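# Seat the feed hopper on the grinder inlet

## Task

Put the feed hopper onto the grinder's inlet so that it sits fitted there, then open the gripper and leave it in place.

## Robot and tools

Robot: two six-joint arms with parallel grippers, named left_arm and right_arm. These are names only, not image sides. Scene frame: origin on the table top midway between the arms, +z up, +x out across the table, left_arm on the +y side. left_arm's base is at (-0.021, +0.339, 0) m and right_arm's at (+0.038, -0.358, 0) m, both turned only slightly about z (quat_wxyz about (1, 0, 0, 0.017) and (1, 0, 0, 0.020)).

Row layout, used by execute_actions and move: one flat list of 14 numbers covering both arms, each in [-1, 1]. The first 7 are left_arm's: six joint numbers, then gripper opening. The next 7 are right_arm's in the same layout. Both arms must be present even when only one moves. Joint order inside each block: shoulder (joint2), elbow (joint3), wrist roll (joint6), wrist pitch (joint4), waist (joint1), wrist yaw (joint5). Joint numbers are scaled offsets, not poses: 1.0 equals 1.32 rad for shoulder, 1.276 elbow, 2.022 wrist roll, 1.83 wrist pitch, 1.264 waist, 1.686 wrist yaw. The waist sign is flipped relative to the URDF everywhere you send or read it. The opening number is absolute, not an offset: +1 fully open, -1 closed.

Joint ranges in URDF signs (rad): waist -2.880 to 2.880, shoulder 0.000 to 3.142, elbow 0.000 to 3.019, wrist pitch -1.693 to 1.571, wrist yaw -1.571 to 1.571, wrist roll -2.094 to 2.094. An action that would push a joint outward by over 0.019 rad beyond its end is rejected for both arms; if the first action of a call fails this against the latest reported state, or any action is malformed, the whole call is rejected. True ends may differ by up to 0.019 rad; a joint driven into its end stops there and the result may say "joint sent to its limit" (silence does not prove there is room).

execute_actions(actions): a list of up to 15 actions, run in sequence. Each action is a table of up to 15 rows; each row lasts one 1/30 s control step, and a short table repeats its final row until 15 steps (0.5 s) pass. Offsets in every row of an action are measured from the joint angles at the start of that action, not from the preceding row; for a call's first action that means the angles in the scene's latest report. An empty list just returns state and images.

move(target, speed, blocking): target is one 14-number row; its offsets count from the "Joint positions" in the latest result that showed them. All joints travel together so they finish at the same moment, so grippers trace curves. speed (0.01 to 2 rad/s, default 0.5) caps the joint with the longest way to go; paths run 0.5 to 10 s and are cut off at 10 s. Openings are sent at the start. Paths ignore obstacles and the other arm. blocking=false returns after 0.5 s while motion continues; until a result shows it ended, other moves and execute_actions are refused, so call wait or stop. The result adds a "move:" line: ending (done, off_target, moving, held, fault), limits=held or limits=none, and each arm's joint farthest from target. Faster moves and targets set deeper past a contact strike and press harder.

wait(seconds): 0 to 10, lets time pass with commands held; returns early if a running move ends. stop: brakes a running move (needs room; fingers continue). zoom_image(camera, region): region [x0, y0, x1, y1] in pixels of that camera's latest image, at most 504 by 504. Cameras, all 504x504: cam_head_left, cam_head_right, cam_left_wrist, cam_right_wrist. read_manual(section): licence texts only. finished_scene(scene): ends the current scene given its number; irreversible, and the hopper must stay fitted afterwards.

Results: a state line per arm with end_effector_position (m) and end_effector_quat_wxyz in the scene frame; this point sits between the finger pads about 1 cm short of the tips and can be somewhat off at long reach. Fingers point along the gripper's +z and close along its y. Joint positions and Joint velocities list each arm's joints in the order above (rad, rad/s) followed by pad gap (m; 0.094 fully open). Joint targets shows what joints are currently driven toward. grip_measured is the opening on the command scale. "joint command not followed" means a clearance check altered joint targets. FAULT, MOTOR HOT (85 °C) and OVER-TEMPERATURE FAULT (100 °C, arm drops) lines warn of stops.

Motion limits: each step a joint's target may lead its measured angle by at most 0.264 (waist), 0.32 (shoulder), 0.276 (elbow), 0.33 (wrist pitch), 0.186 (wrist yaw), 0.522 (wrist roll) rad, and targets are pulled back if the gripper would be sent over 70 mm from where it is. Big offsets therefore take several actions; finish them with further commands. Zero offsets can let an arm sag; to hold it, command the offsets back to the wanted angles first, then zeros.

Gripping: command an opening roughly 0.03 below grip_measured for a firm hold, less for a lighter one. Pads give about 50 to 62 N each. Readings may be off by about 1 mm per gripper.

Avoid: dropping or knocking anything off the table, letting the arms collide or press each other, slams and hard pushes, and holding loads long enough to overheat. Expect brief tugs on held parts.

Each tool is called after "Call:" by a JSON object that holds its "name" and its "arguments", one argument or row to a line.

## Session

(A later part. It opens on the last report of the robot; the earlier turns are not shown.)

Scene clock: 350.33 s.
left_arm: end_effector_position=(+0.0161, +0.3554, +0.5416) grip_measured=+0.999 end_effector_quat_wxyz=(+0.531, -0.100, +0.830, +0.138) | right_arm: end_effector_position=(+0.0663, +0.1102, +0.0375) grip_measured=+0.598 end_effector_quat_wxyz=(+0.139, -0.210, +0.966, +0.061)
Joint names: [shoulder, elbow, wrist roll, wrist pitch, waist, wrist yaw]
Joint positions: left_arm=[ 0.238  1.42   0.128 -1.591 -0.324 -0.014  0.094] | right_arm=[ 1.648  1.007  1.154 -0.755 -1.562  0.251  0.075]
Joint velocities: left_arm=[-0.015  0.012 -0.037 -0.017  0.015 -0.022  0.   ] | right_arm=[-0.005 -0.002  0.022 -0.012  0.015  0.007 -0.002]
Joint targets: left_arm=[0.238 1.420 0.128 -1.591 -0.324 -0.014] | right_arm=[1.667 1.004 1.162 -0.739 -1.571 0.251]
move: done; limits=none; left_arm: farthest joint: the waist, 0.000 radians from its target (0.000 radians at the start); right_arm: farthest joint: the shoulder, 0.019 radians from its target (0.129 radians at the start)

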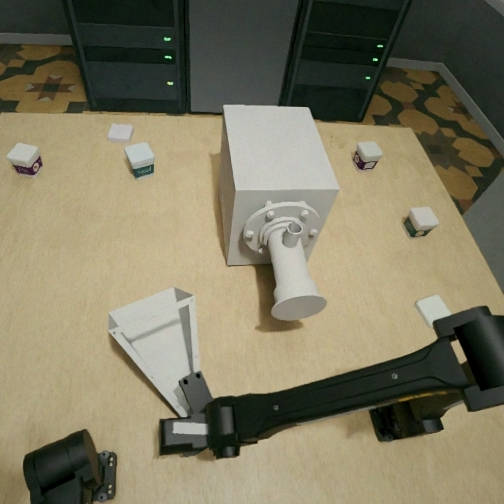

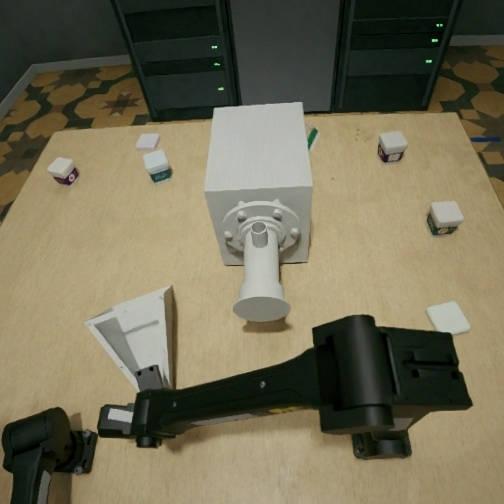

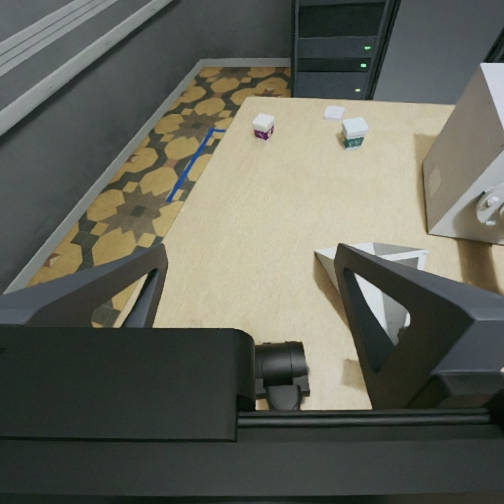

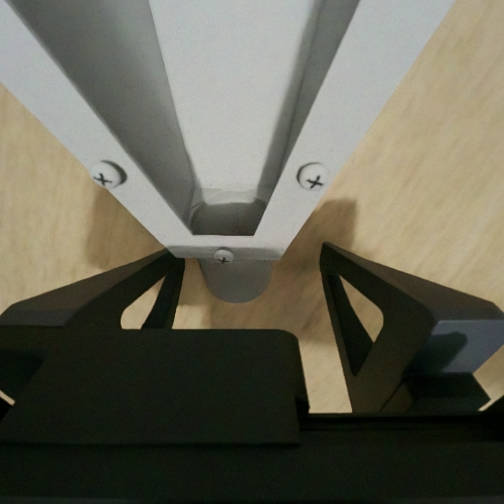

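Call:
{"name": "move", "arguments": {
  "target": [0,0,0,0,0,0,1,0,0,0,0,0,0,-0.4]
}}

Call:
{"name": "move", "arguments": {
  "target": [0,0,0,0,0,0,1,-0.665,-0.53,-0.61,-0.016,0,-0.149,-0.4],
  "speed": 0.35
}}

Scene clock: 356.63 s.
left_arm: end_effector_position=(+0.0161, +0.3554, +0.5416) grip_measured=+0.999 end_effector_quat_wxyz=(+0.531, -0.100, +0.830, +0.138) | right_arm: end_effector_position=(+0.0659, +0.1106, +0.0376) grip_measured=-0.206 end_effector_quat_wxyz=(+0.140, -0.213, +0.965, +0.061)
Joint names: [shoulder, elbow, wrist roll, wrist pitch, waist, wrist yaw]
Joint positions: left_arm=[ 0.238  1.42   0.128 -1.591 -0.324 -0.014  0.094] | right_arm=[ 1.648  1.007  1.148 -0.754 -1.564  0.253  0.037]
Joint velocities: left_arm=[-0.015  0.002 -0.051  0.017  0.005  0.022 -0.001] | right_arm=[ 0.005 -0.032  0.081 -0.007  0.015 -0.051  0.001]
Joint targets: left_arm=[0.238 1.420 0.128 -1.591 -0.324 -0.014] | right_arm=[1.648 1.007 1.154 -0.755 -1.562 0.251]
move: done; limits=none; left_arm: farthest joint: the waist, 0.000 radians from its target (0.000 radians at the start); right_arm: farthest joint: the wrist roll, 0.006 radians from its target (0.000 radians at the start)

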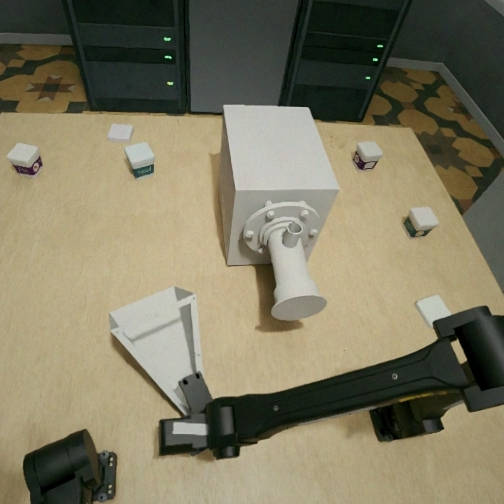

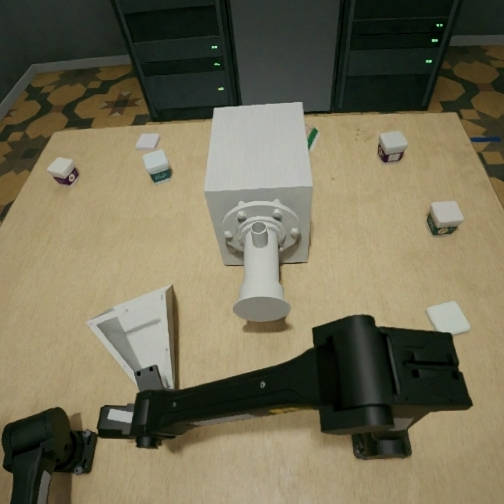

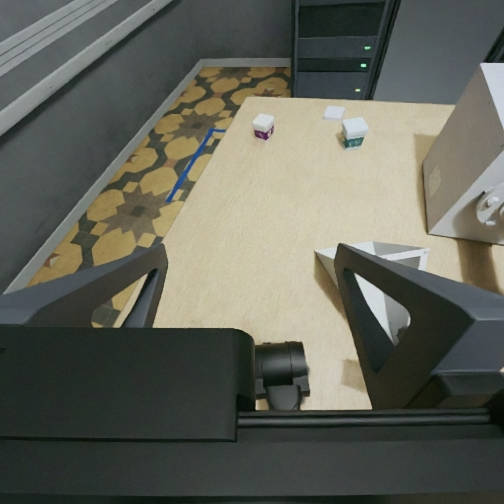

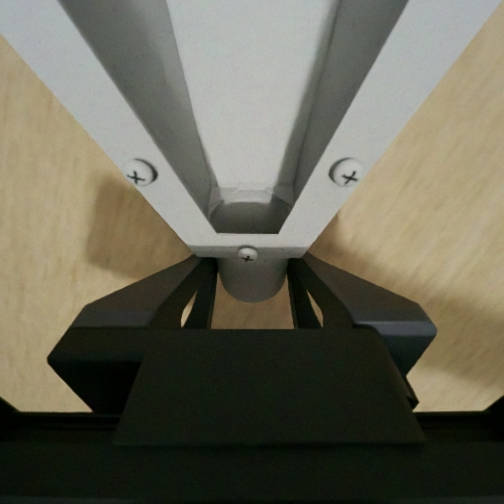

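Scene clock: 360.60 s.
left_arm: end_effector_position=(+0.0161, +0.3554, +0.5416) grip_measured=+0.999 end_effector_quat_wxyz=(+0.531, -0.100, +0.830, +0.138) | right_arm: end_effector_position=(+0.0323, -0.1382, +0.0385) grip_measured=-0.208 end_effector_quat_wxyz=(-0.110, +0.711, -0.686, -0.112)
Joint names: [shoulder, elbow, wrist roll, wrist pitch, waist, wrist yaw]
Joint positions: left_arm=[ 0.238  1.42   0.128 -1.591 -0.324 -0.014  0.094] | right_arm=[ 0.792  0.315 -0.006 -0.779 -1.56   0.001  0.037]
Joint velocities: left_arm=[-0.005  0.012 -0.051  0.007  0.015  0.066  0.001] | right_arm=[-0.005 -0.002 -0.022 -0.012 -0.005 -0.022  0.   ]
Joint targets: left_arm=[0.238 1.420 0.128 -1.591 -0.324 -0.014] | right_arm=[0.770 0.331 -0.086 -0.783 -1.564 0.001]
move: off_target (right_arm); limits=none; left_arm: farthest joint: the waist, 0.000 radians from its target (0.000 radians at the start); right_arm: farthest joint: the wrist roll, 0.080 radians from its target (1.233 radians at the start)

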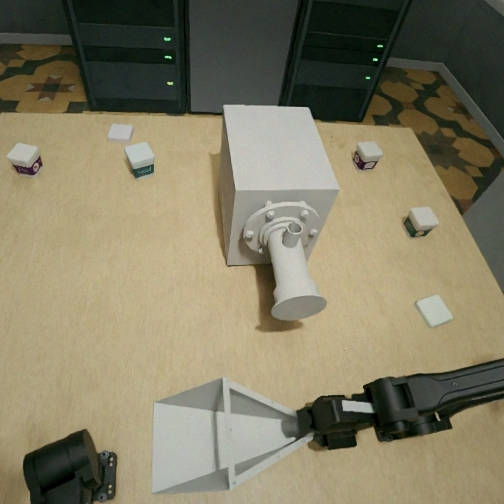

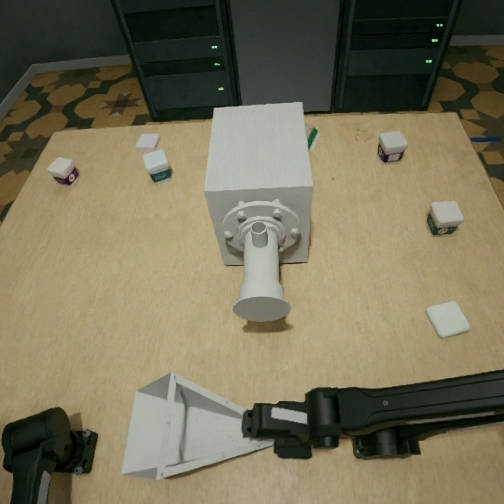

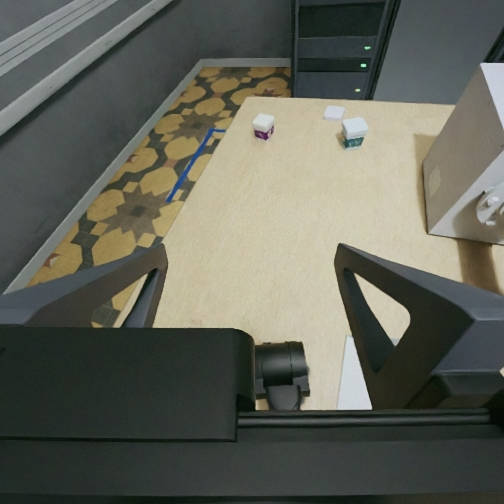

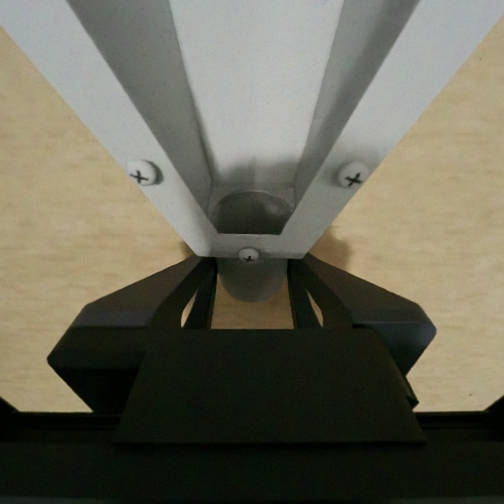

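Call:
{"name": "move", "arguments": {
  "target": [0,0,0,0,0,0,1,0,0,0,0,0,0,0.4]
}}

Call:
{"name": "move", "arguments": {
  "target": [0,0,0,0,0,0,1,-0.03,0.6,0,-0.418,0,0,0.4],
  "speed": 0.7
}}

Call:
{"name": "move", "arguments": {
  "target": [0,0,0,0,0,0,1,0.615,0.38,0,0,0.195,-0.095,0],
  "speed": 0.7
}}

Call:
{"name": "move", "arguments": {
  "target": [0,0,0,0,0,0,1,0.06,-0.18,0,0.168,0,0,0],
  "speed": 0.25
}}

Scene clock: 377.30 s.
left_arm: end_effector_position=(+0.0161, +0.3554, +0.5416) grip_measured=+0.999 end_effector_quat_wxyz=(+0.531, -0.100, +0.830, +0.138) | right_arm: end_effector_position=(+0.0323, -0.1385, +0.0382) grip_measured=+0.397 end_effector_quat_wxyz=(-0.109, +0.710, -0.687, -0.112)
Joint names: [shoulder, elbow, wrist roll, wrist pitch, waist, wrist yaw]
Joint positions: left_arm=[ 0.238  1.42   0.128 -1.591 -0.324 -0.014  0.094] | right_arm=[ 0.792  0.314 -0.003 -0.779 -1.56   0.001  0.066]
Joint velocities: left_arm=[-0.005  0.022 -0.022 -0.012  0.024  0.022 -0.   ] | right_arm=[-0.015 -0.002 -0.037 -0.002  0.024 -0.066  0.   ]
Joint targets: left_arm=[0.238 1.420 0.128 -1.591 -0.324 -0.014] | right_arm=[0.792 0.315 -0.006 -0.779 -1.560 0.001]
move: done; limits=none; left_arm: farthest joint: the waist, 0.000 radians from its target (0.000 radians at the start); right_arm: farthest joint: the wrist roll, 0.003 radians from its target (0.000 radians at the start)

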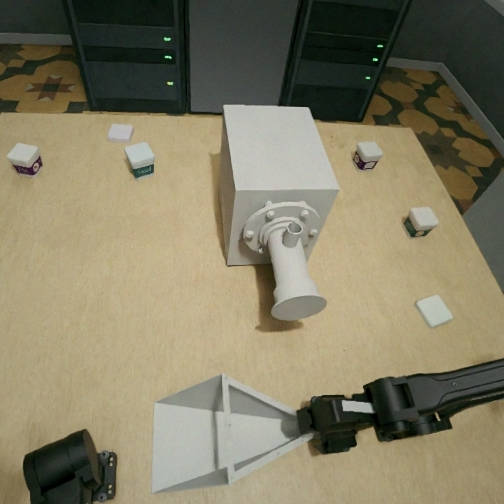

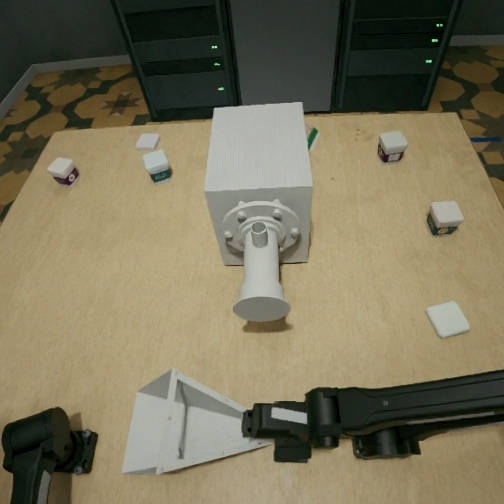

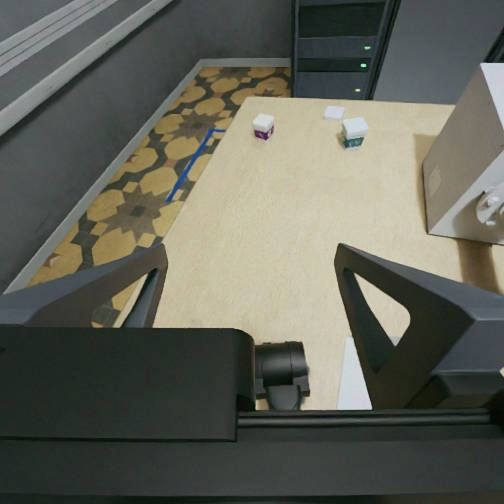

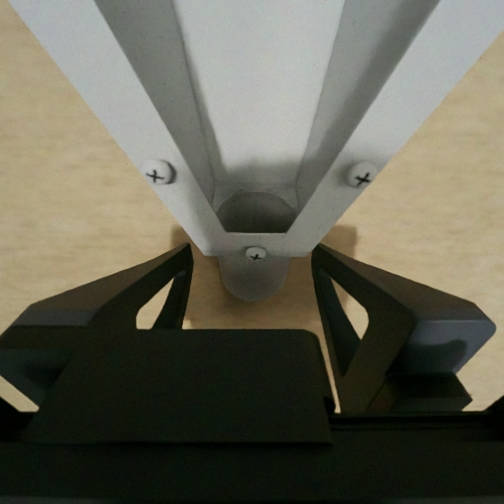

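Scene clock: 378.93 s.
left_arm: end_effector_position=(+0.0161, +0.3554, +0.5416) grip_measured=+0.999 end_effector_quat_wxyz=(+0.531, -0.100, +0.830, +0.138) | right_arm: end_effector_position=(+0.0318, -0.1200, +0.3147) grip_measured=+0.397 end_effector_quat_wxyz=(-0.114, +0.709, -0.686, -0.117)
Joint names: [shoulder, elbow, wrist roll, wrist pitch, waist, wrist yaw]
Joint positions: left_arm=[ 0.238  1.42   0.128 -1.591 -0.324 -0.014  0.094] | right_arm=[ 0.754  1.041 -0.003 -1.53  -1.56   0.001  0.066]
Joint velocities: left_arm=[-0.005  0.007 -0.037  0.007  0.015  0.051  0.001] | right_arm=[-0.005 -0.002  0.022 -0.002  0.005 -0.037  0.   ]
Joint targets: left_arm=[0.238 1.420 0.128 -1.591 -0.324 -0.014] | right_arm=[0.752 1.080 -0.003 -1.544 -1.560 0.001]
move: off_target (right_arm); limits=none; left_arm: farthest joint: the waist, 0.000 radians from its target (0.000 radians at the start); right_arm: farthest joint: the elbow, 0.039 radians from its target (0.766 radians at the start)

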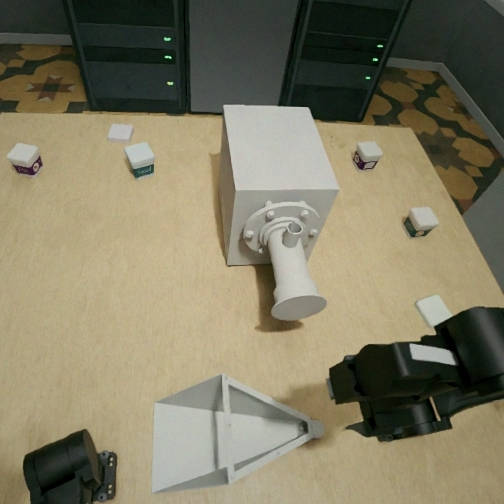

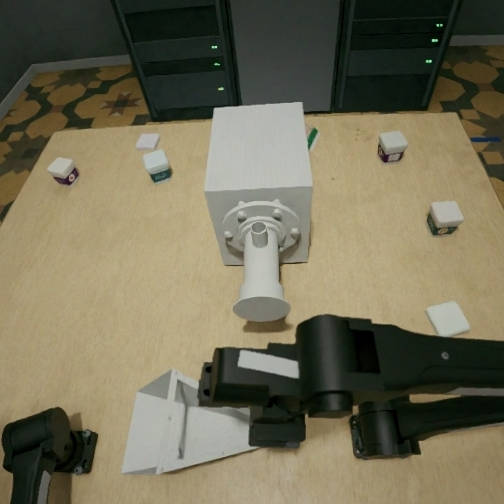

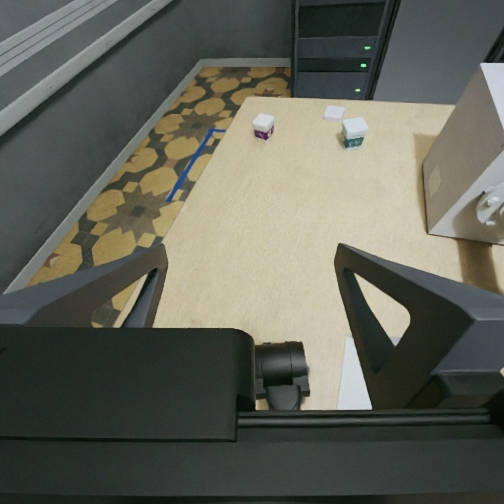

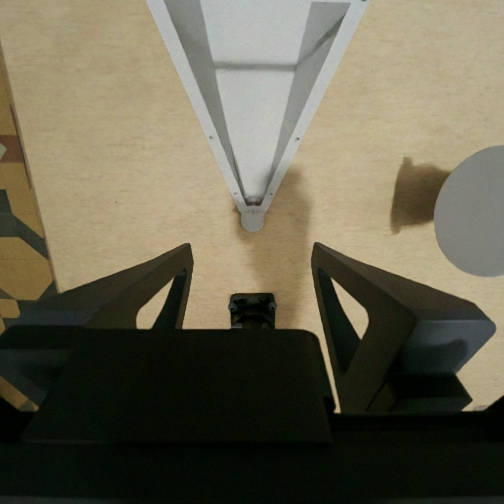

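Scene clock: 380.67 s.
left_arm: end_effector_position=(+0.0161, +0.3554, +0.5416) grip_measured=+0.999 end_effector_quat_wxyz=(+0.531, -0.100, +0.830, +0.138) | right_arm: end_effector_position=(+0.1094, +0.0937, +0.2314) grip_measured=+0.003 end_effector_quat_wxyz=(-0.068, -0.625, +0.776, +0.045)
Joint names: [shoulder, elbow, wrist roll, wrist pitch, waist, wrist yaw]
Joint positions: left_arm=[ 0.238  1.42   0.128 -1.591 -0.324 -0.014  0.094] | right_arm=[ 1.566  1.475 -0.003 -1.53  -1.316 -0.156  0.047]
Joint velocities: left_arm=[-0.005  0.012 -0.037  0.002 -0.005 -0.007 -0.   ] | right_arm=[ 0.005  0.012  0.022 -0.007  0.015 -0.051  0.001]
Joint targets: left_arm=[0.238 1.420 0.128 -1.591 -0.324 -0.014] | right_arm=[1.565 1.526 -0.003 -1.530 -1.314 -0.159]
move: off_target (right_arm); limits=none; left_arm: farthest joint: the waist, 0.000 radians from its target (0.000 radians at the start); right_arm: farthest joint: the elbow, 0.051 radians from its target (0.485 radians at the start)

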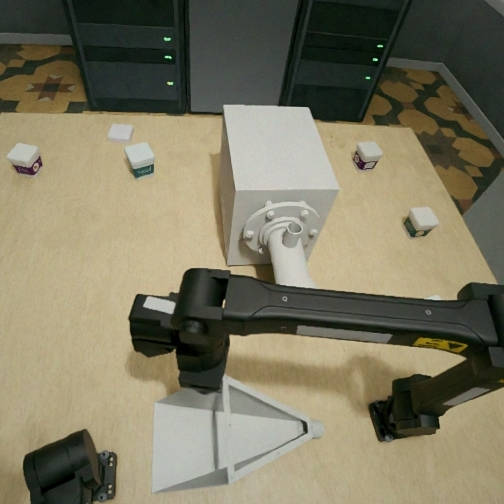

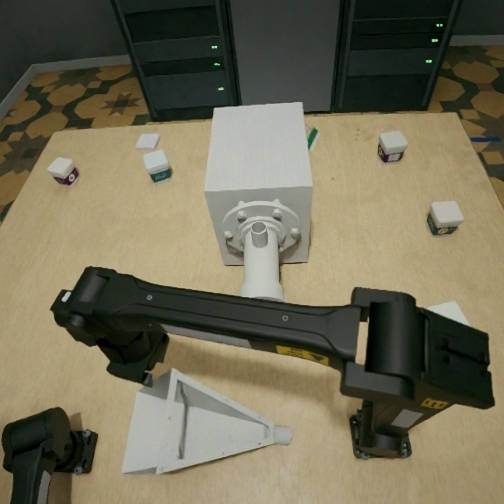

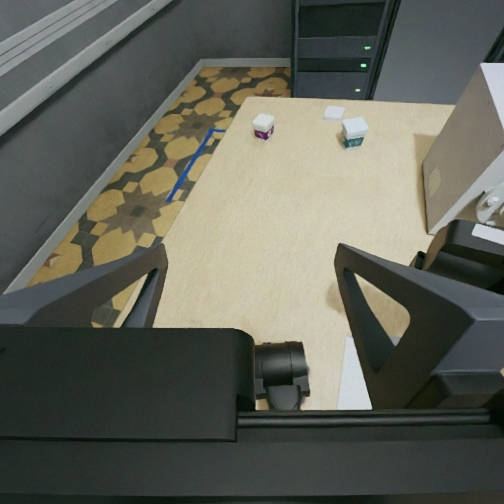

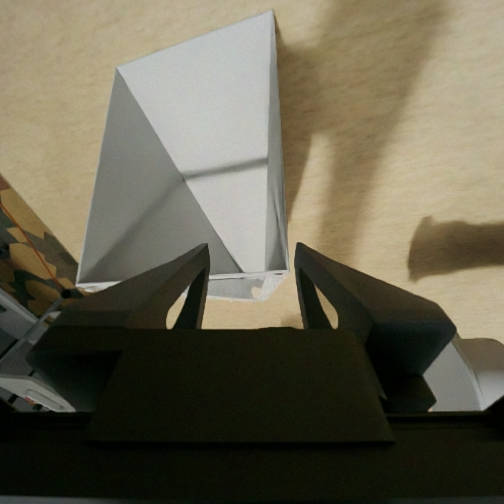

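Scene clock: 382.23 s.
left_arm: end_effector_position=(+0.0161, +0.3554, +0.5416) grip_measured=+0.999 end_effector_quat_wxyz=(+0.531, -0.100, +0.830, +0.138) | right_arm: end_effector_position=(+0.1109, +0.0986, +0.1449) grip_measured=+0.003 end_effector_quat_wxyz=(-0.052, -0.626, +0.776, +0.057)
Joint names: [shoulder, elbow, wrist roll, wrist pitch, waist, wrist yaw]
Joint positions: left_arm=[ 0.238  1.42   0.128 -1.591 -0.324 -0.014  0.094] | right_arm=[ 1.599  1.283 -0.003 -1.264 -1.316 -0.155  0.047]
Joint velocities: left_arm=[-0.015  0.002  0.007 -0.007  0.015  0.007  0.001] | right_arm=[-0.015 -0.007 -0.007 -0.002  0.005  0.051 -0.001]
Joint targets: left_arm=[0.238 1.420 0.128 -1.591 -0.324 -0.014] | right_arm=[1.645 1.245 -0.003 -1.223 -1.316 -0.156]
move: off_target (right_arm); limits=none; left_arm: farthest joint: the waist, 0.000 radians from its target (0.000 radians at the start); right_arm: farthest joint: the shoulder, 0.047 radians from its target (0.079 radians at the start)

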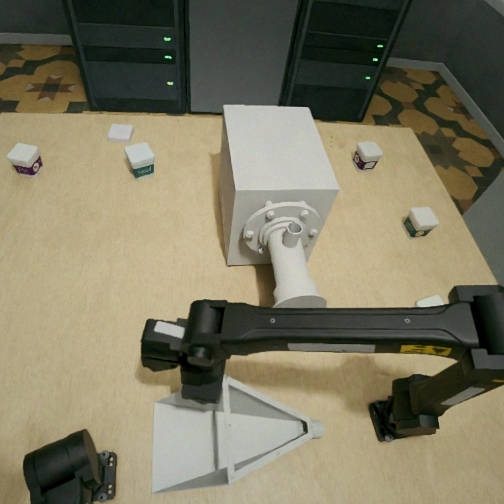

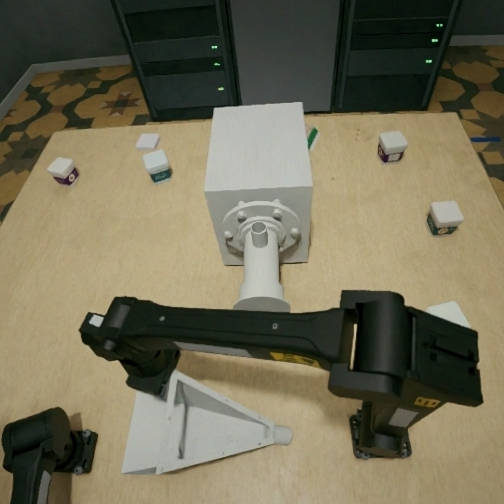

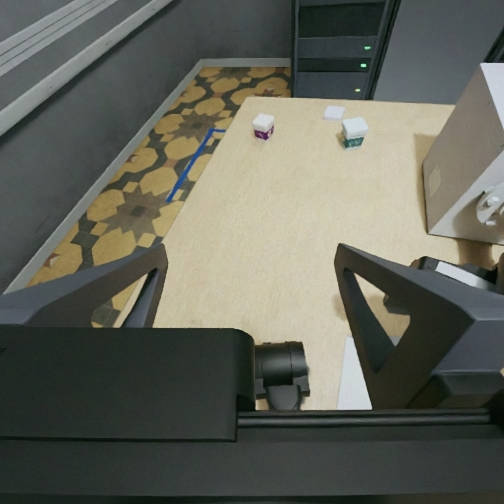

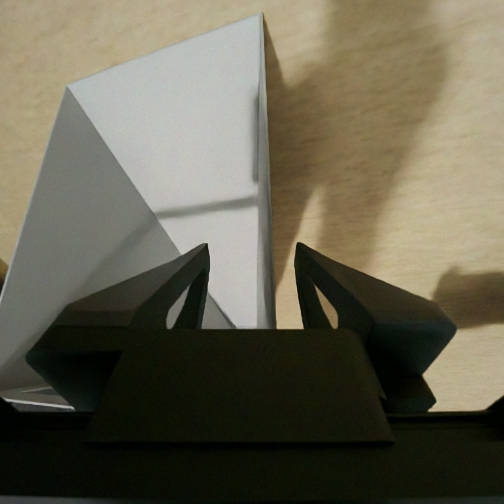

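Call:
{"name": "move", "arguments": {
  "target": [0,0,0,0,0,0,1,0.095,0.165,-0.015,-0.12,0.027,0,0],
  "speed": 0.25
}}

Call:
{"name": "move", "arguments": {
  "target": [0,0,0,0,0,0,1,0.03,-0.065,0,0.057,0,0,0],
  "speed": 0.1
}}

Call:
{"name": "zoom_image", "arguments": {
  "camera": "cam_head_right",
  "region": [60, 300, 260, 500]
}}

Scene clock: 391.60 s.
left_arm: end_effector_position=(+0.0161, +0.3554, +0.5416) grip_measured=+0.999 end_effector_quat_wxyz=(+0.531, -0.100, +0.830, +0.138) | right_arm: end_effector_position=(+0.1248, +0.1054, +0.1613) grip_measured=+0.003 end_effector_quat_wxyz=(-0.107, -0.619, +0.778, +0.015)
Joint names: [shoulder, elbow, wrist roll, wrist pitch, waist, wrist yaw]
Joint positions: left_arm=[ 0.238  1.42   0.128 -1.591 -0.324 -0.014  0.094] | right_arm=[ 1.698  1.446 -0.025 -1.471 -1.29  -0.155  0.047]
Joint velocities: left_arm=[-0.005 -0.017 -0.022  0.007  0.015 -0.022  0.   ] | right_arm=[-0.015 -0.012 -0.007 -0.002 -0.005  0.022  0.001]
Joint targets: left_arm=[0.238 1.420 0.128 -1.591 -0.324 -0.014] | right_arm=[1.724 1.494 -0.033 -1.484 -1.281 -0.155]
move: off_target (right_arm); limits=none; left_arm: farthest joint: the waist, 0.000 radians from its target (0.000 radians at the start); right_arm: farthest joint: the elbow, 0.047 radians from its target (0.210 radians at the start)

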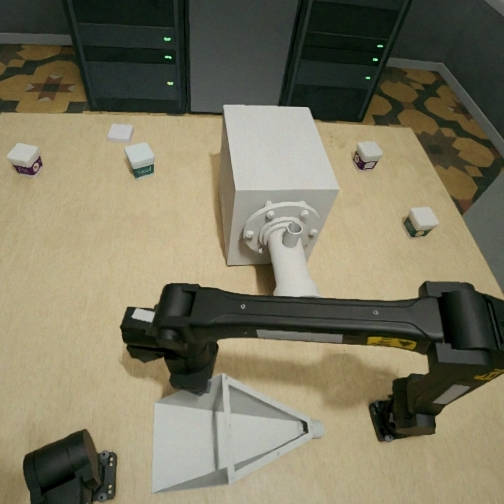

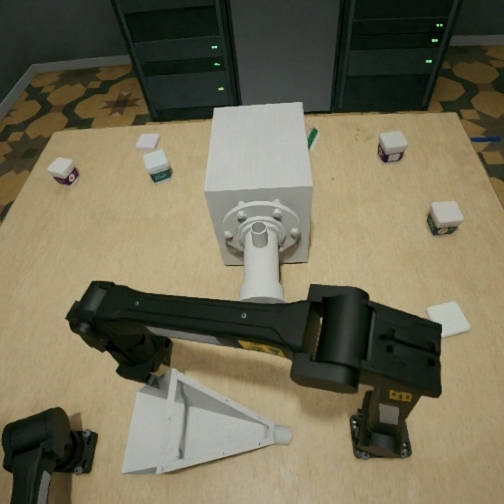

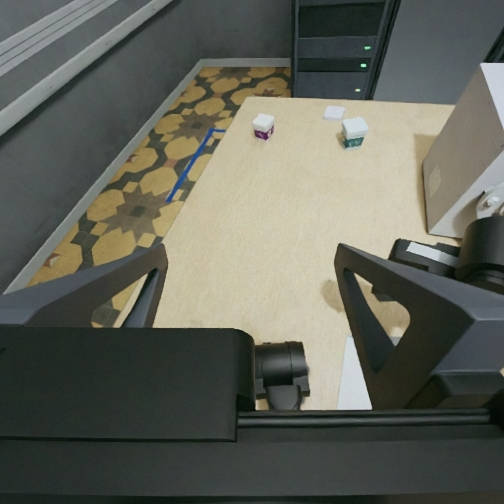

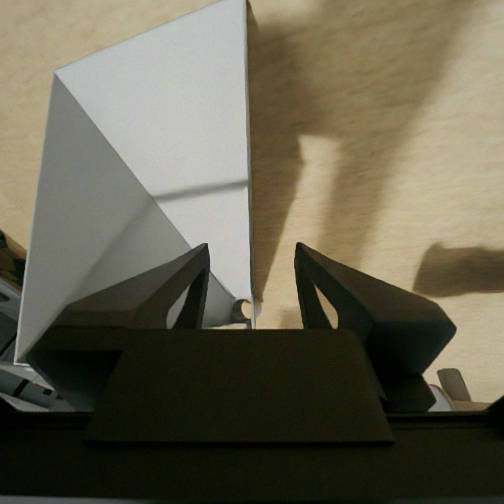

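Scene clock: 393.00 s.
left_arm: end_effector_position=(+0.0161, +0.3554, +0.5416) grip_measured=+0.999 end_effector_quat_wxyz=(+0.531, -0.100, +0.830, +0.138) | right_arm: end_effector_position=(+0.1235, +0.1001, +0.1251) grip_measured=+0.003 end_effector_quat_wxyz=(-0.108, -0.619, +0.778, +0.014)
Joint names: [shoulder, elbow, wrist roll, wrist pitch, waist, wrist yaw]
Joint positions: left_arm=[ 0.238  1.42   0.128 -1.591 -0.324 -0.014  0.094] | right_arm=[ 1.714  1.368 -0.025 -1.38  -1.29  -0.155  0.047]
Joint velocities: left_arm=[-0.005 -0.002 -0.037  0.022  0.015 -0.007 -0.001] | right_arm=[ 0.005  0.002  0.051  0.022  0.005 -0.037 -0.   ]
Joint targets: left_arm=[0.238 1.420 0.128 -1.591 -0.324 -0.014] | right_arm=[1.737 1.363 -0.025 -1.367 -1.290 -0.155]
move: off_target (right_arm); limits=none; left_arm: farthest joint: the waist, 0.000 radians from its target (0.000 radians at the start); right_arm: farthest joint: the shoulder, 0.023 radians from its target (0.039 radians at the start)

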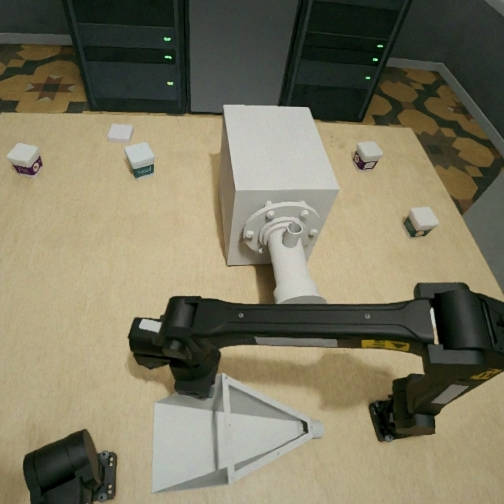

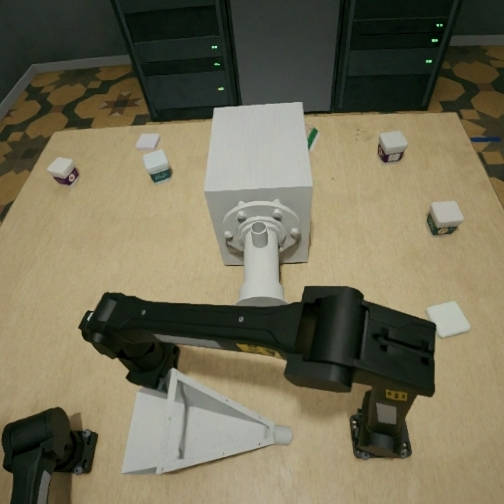

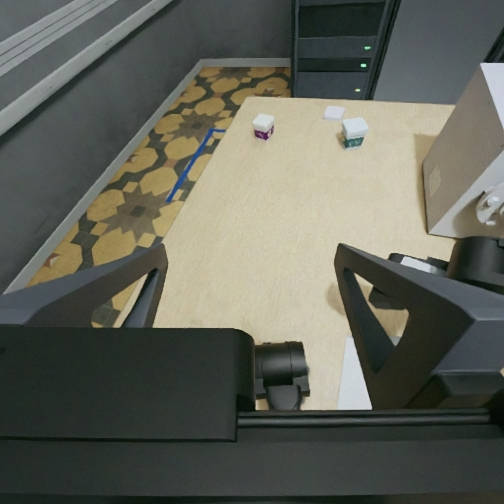

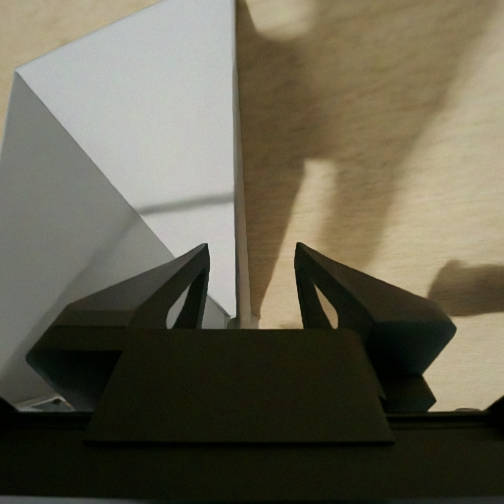

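Region (60, 300, 260, 500) of cam_head_right's 504x504 image, scaled by 2.520, with more detail than that image has.

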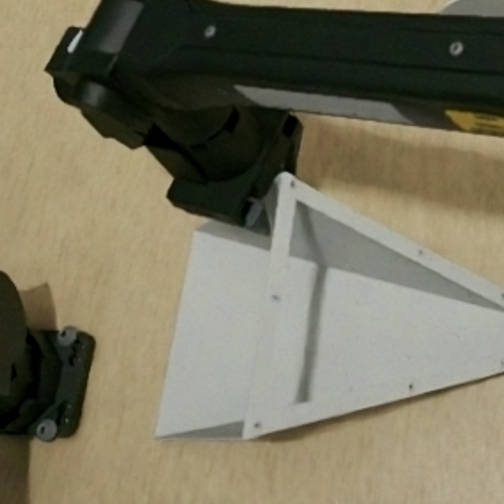

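Call:
{"name": "move", "arguments": {
  "target": [0,0,0,0,0,0,1,0.033,0,0,0,-0.02,0,0],
  "speed": 0.1
}}

Call:
{"name": "move", "arguments": {
  "target": [0,0,0,0,0,0,1,0,0,0,0,0,0,-1]
}}

Call:
{"name": "move", "arguments": {
  "target": [0,0,0,0,0,0,1,-0.29,0.05,0.1,0.24,0,0,-1],
  "speed": 0.15
}}

Scene clock: 404.20 s.
left_arm: end_effector_position=(+0.0161, +0.3554, +0.5416) grip_measured=+0.999 end_effector_quat_wxyz=(+0.531, -0.100, +0.830, +0.138) | right_arm: end_effector_position=(+0.1195, +0.1008, +0.1233) grip_measured=+0.003 end_effector_quat_wxyz=(-0.110, -0.622, +0.775, +0.013)
Joint names: [shoulder, elbow, wrist roll, wrist pitch, waist, wrist yaw]
Joint positions: left_arm=[ 0.238  1.42   0.128 -1.591 -0.324 -0.014  0.094] | right_arm=[ 1.718  1.368 -0.025 -1.38  -1.299 -0.155  0.047]
Joint velocities: left_arm=[ 0.005  0.007  0.007  0.007 -0.005  0.037 -0.   ] | right_arm=[-0.005 -0.017  0.022 -0.017  0.015 -0.037  0.001]
Joint targets: left_arm=[0.238 1.420 0.128 -1.591 -0.324 -0.014] | right_arm=[1.758 1.368 -0.025 -1.380 -1.315 -0.155]
move: off_target (right_arm); limits=none; left_arm: farthest joint: the waist, 0.000 radians from its target (0.000 radians at the start); right_arm: farthest joint: the shoulder, 0.039 radians from its target (0.043 radians at the start)

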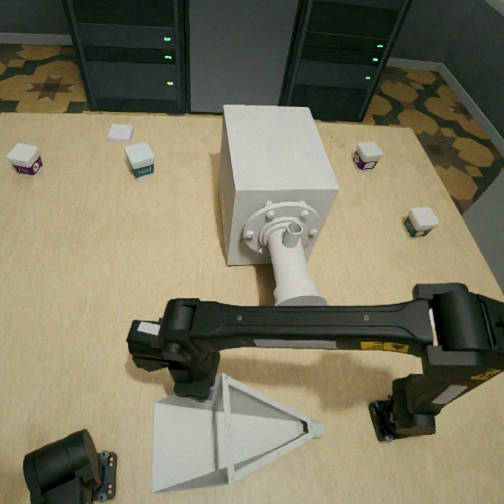

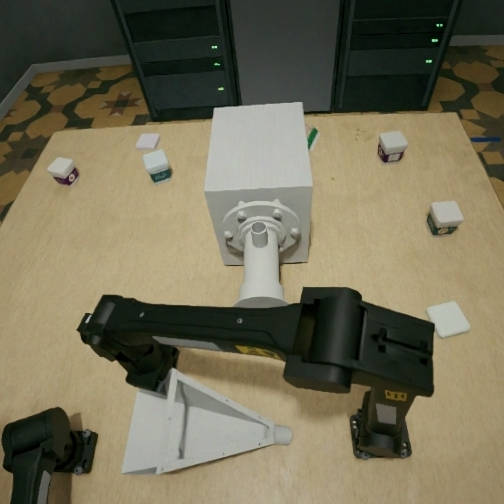

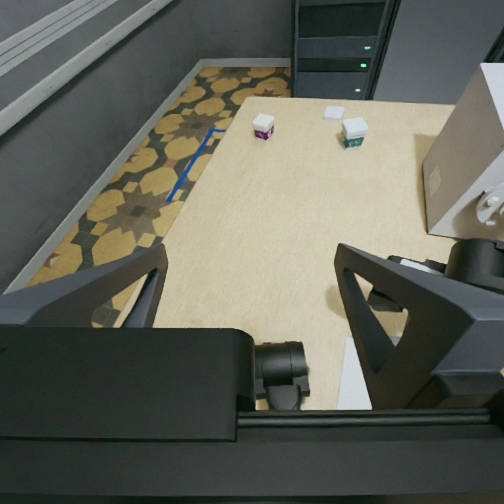

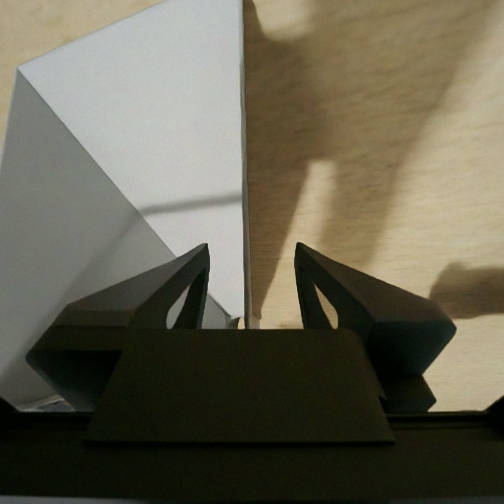

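Scene clock: 404.70 s.
left_arm: end_effector_position=(+0.0161, +0.3554, +0.5416) grip_measured=+0.999 end_effector_quat_wxyz=(+0.531, -0.100, +0.830, +0.138) | right_arm: end_effector_position=(+0.1178, +0.1012, +0.1235) grip_measured=-0.974 end_effector_quat_wxyz=(-0.112, -0.620, +0.776, +0.015)
Joint names: [shoulder, elbow, wrist roll, wrist pitch, waist, wrist yaw]
Joint positions: left_arm=[ 0.238  1.42   0.128 -1.591 -0.324 -0.014  0.094] | right_arm=[ 1.718  1.368 -0.022 -1.38  -1.299 -0.163  0.001]
Joint velocities: left_arm=[ 0.005 -0.002 -0.037 -0.002 -0.005 -0.037  0.   ] | right_arm=[-0.015  0.007 -0.007  0.002  0.015 -0.095 -0.   ]
Joint targets: left_arm=[0.238 1.420 0.128 -1.591 -0.324 -0.014] | right_arm=[1.718 1.368 -0.025 -1.380 -1.298 -0.155]
move: done; limits=none; left_arm: farthest joint: the waist, 0.000 radians from its target (0.000 radians at the start); right_arm: farthest joint: the wrist yaw, 0.008 radians from its target (0.000 radians at the start)

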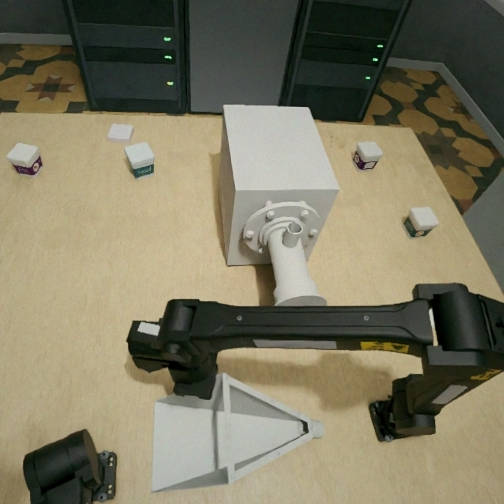

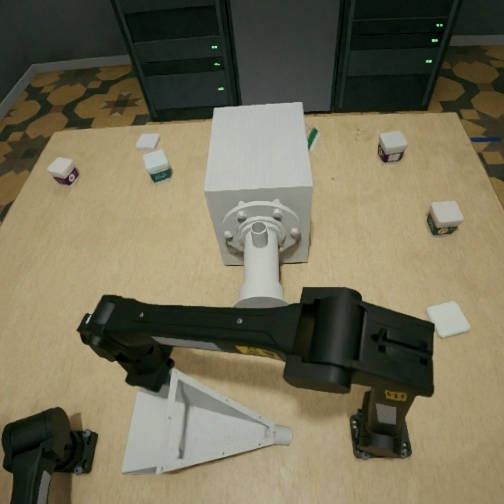

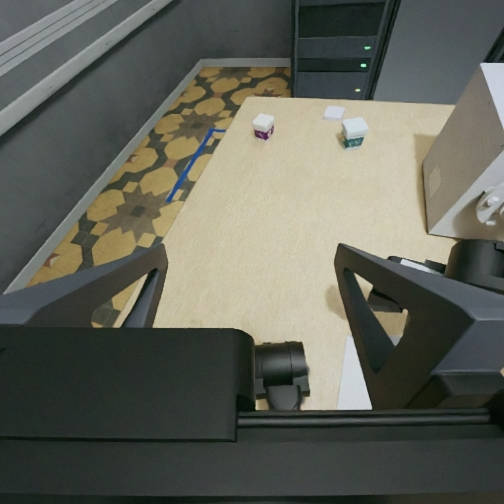

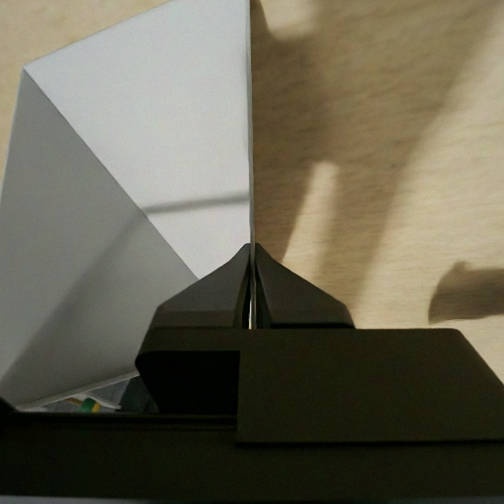

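Scene clock: 408.03 s.
left_arm: end_effector_position=(+0.0161, +0.3554, +0.5416) grip_measured=+0.999 end_effector_quat_wxyz=(+0.531, -0.100, +0.830, +0.138) | right_arm: end_effector_position=(+0.1269, +0.1314, +0.2152) grip_measured=-0.976 end_effector_quat_wxyz=(+0.048, -0.583, +0.800, +0.133)
Joint names: [shoulder, elbow, wrist roll, wrist pitch, waist, wrist yaw]
Joint positions: left_arm=[ 0.238  1.42   0.128 -1.591 -0.324 -0.014  0.094] | right_arm=[ 1.491  1.329  0.104 -1.161 -1.304 -0.137  0.001]
Joint velocities: left_arm=[-0.005  0.002 -0.066 -0.027  0.015 -0.066 -0.   ] | right_arm=[-0.005 -0.012  0.022 -0.007  0.015  0.037 -0.   ]
Joint targets: left_arm=[0.238 1.420 0.128 -1.591 -0.324 -0.014] | right_arm=[1.408 1.384 0.145 -1.043 -1.302 -0.151]
move: off_target (right_arm); limits=none; left_arm: farthest joint: the waist, 0.000 radians from its target (0.000 radians at the start); right_arm: farthest joint: the wrist pitch, 0.220 radians from its target (0.439 radians at the start)

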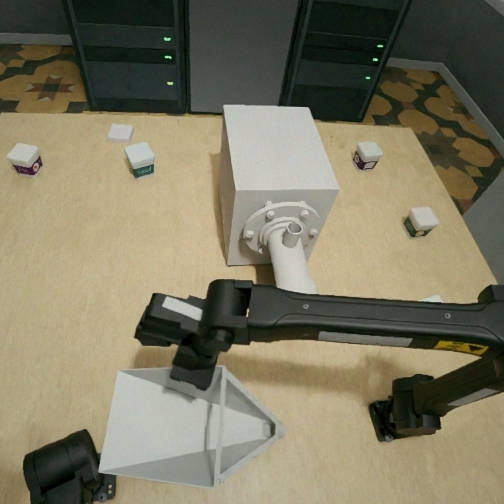

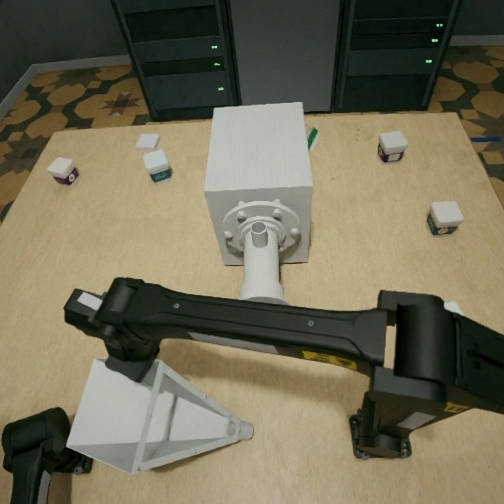

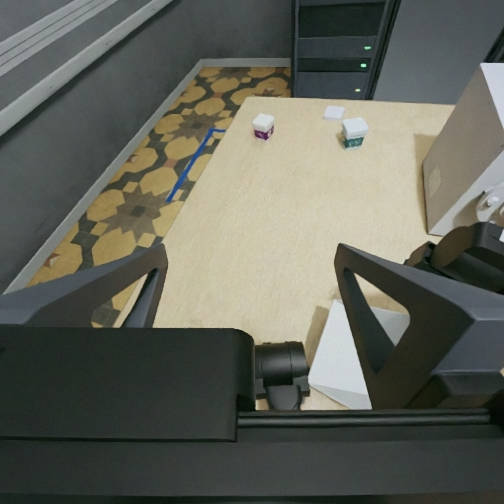

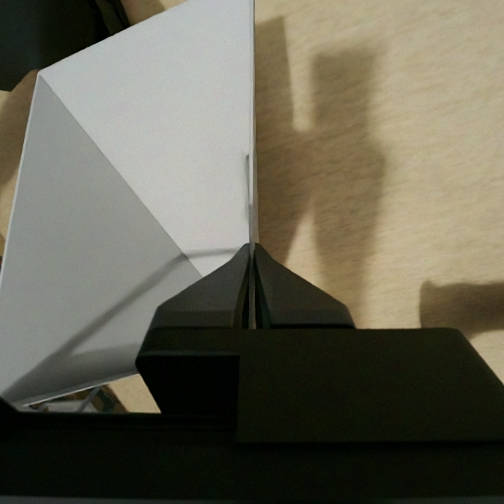

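Now lift with the shoulder, clear of the left base.

Call:
{"name": "execute_actions", "arguments": {
  "actions": [
    [[0,0,0,0,0,0,1,-0.1,0.05,0.04,0.01,0,0,-1]],
    [[0,0,0,0,0,0,1,-0.12,0.06,0.04,0.01,0,0,-1]],
    [[0,0,0,0,0,0,1,-0.12,0.065,0.045,0.015,0,0,-1]],
    [[0,0,0,0,0,0,1,-0.12,0.065,0.045,0.015,0,0,-1]],
    [[0,0,0,0,0,0,1,-0.12,0.065,0.045,0.015,0,0,-1]],
    [[0,0,0,0,0,0,1,-0.12,0.065,0.045,0.015,0,0,-1]],
    [[0,0,0,0,0,0,1,-0.01,0.16,0.045,0,0,0,-1]],
    [[0,0,0,0,0,0,1,-0.01,0.16,0.045,0,0,0,-1]]
  ]
}}

Scene clock: 418.80 s.
left_arm: end_effector_position=(+0.0161, +0.3554, +0.5416) grip_measured=+0.999 end_effector_quat_wxyz=(+0.531, -0.100, +0.830, +0.138) | right_arm: end_effector_position=(+0.1422, +0.0564, +0.3773) grip_measured=-0.975 end_effector_quat_wxyz=(+0.205, -0.465, +0.840, +0.187)
Joint names: [shoulder, elbow, wrist roll, wrist pitch, waist, wrist yaw]
Joint positions: left_arm=[ 0.238  1.42   0.128 -1.591 -0.324 -0.014  0.094] | right_arm=[ 1.135  1.354  0.321 -1.23  -1.307  0.055  0.001]
Joint velocities: left_arm=[ 0.005 -0.012 -0.051 -0.017  0.005 -0.051  0.   ] | right_arm=[ 0.005  0.012  0.022 -0.007 -0.005 -0.007 -0.001]
Joint targets: left_arm=[0.238 1.420 0.128 -1.591 -0.324 -0.014] | right_arm=[1.103 1.476 0.369 -1.212 -1.307 0.043]

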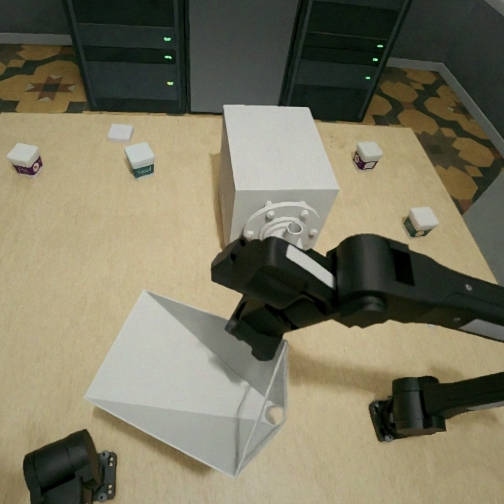

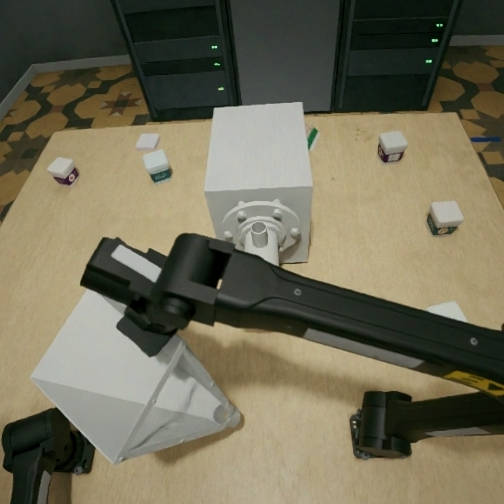

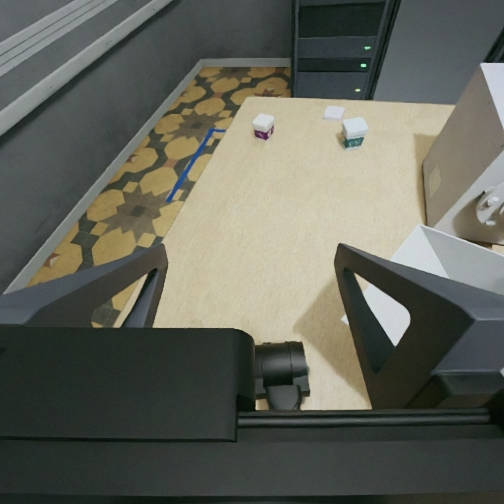

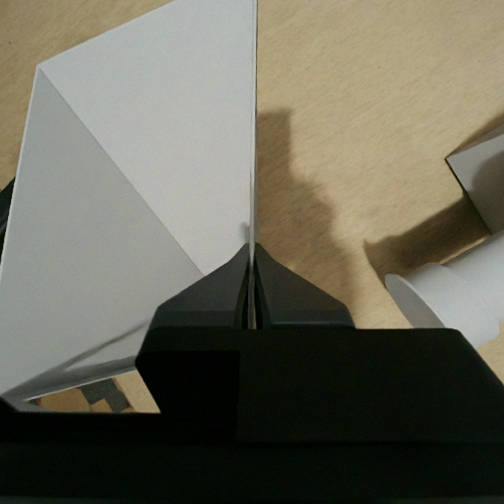

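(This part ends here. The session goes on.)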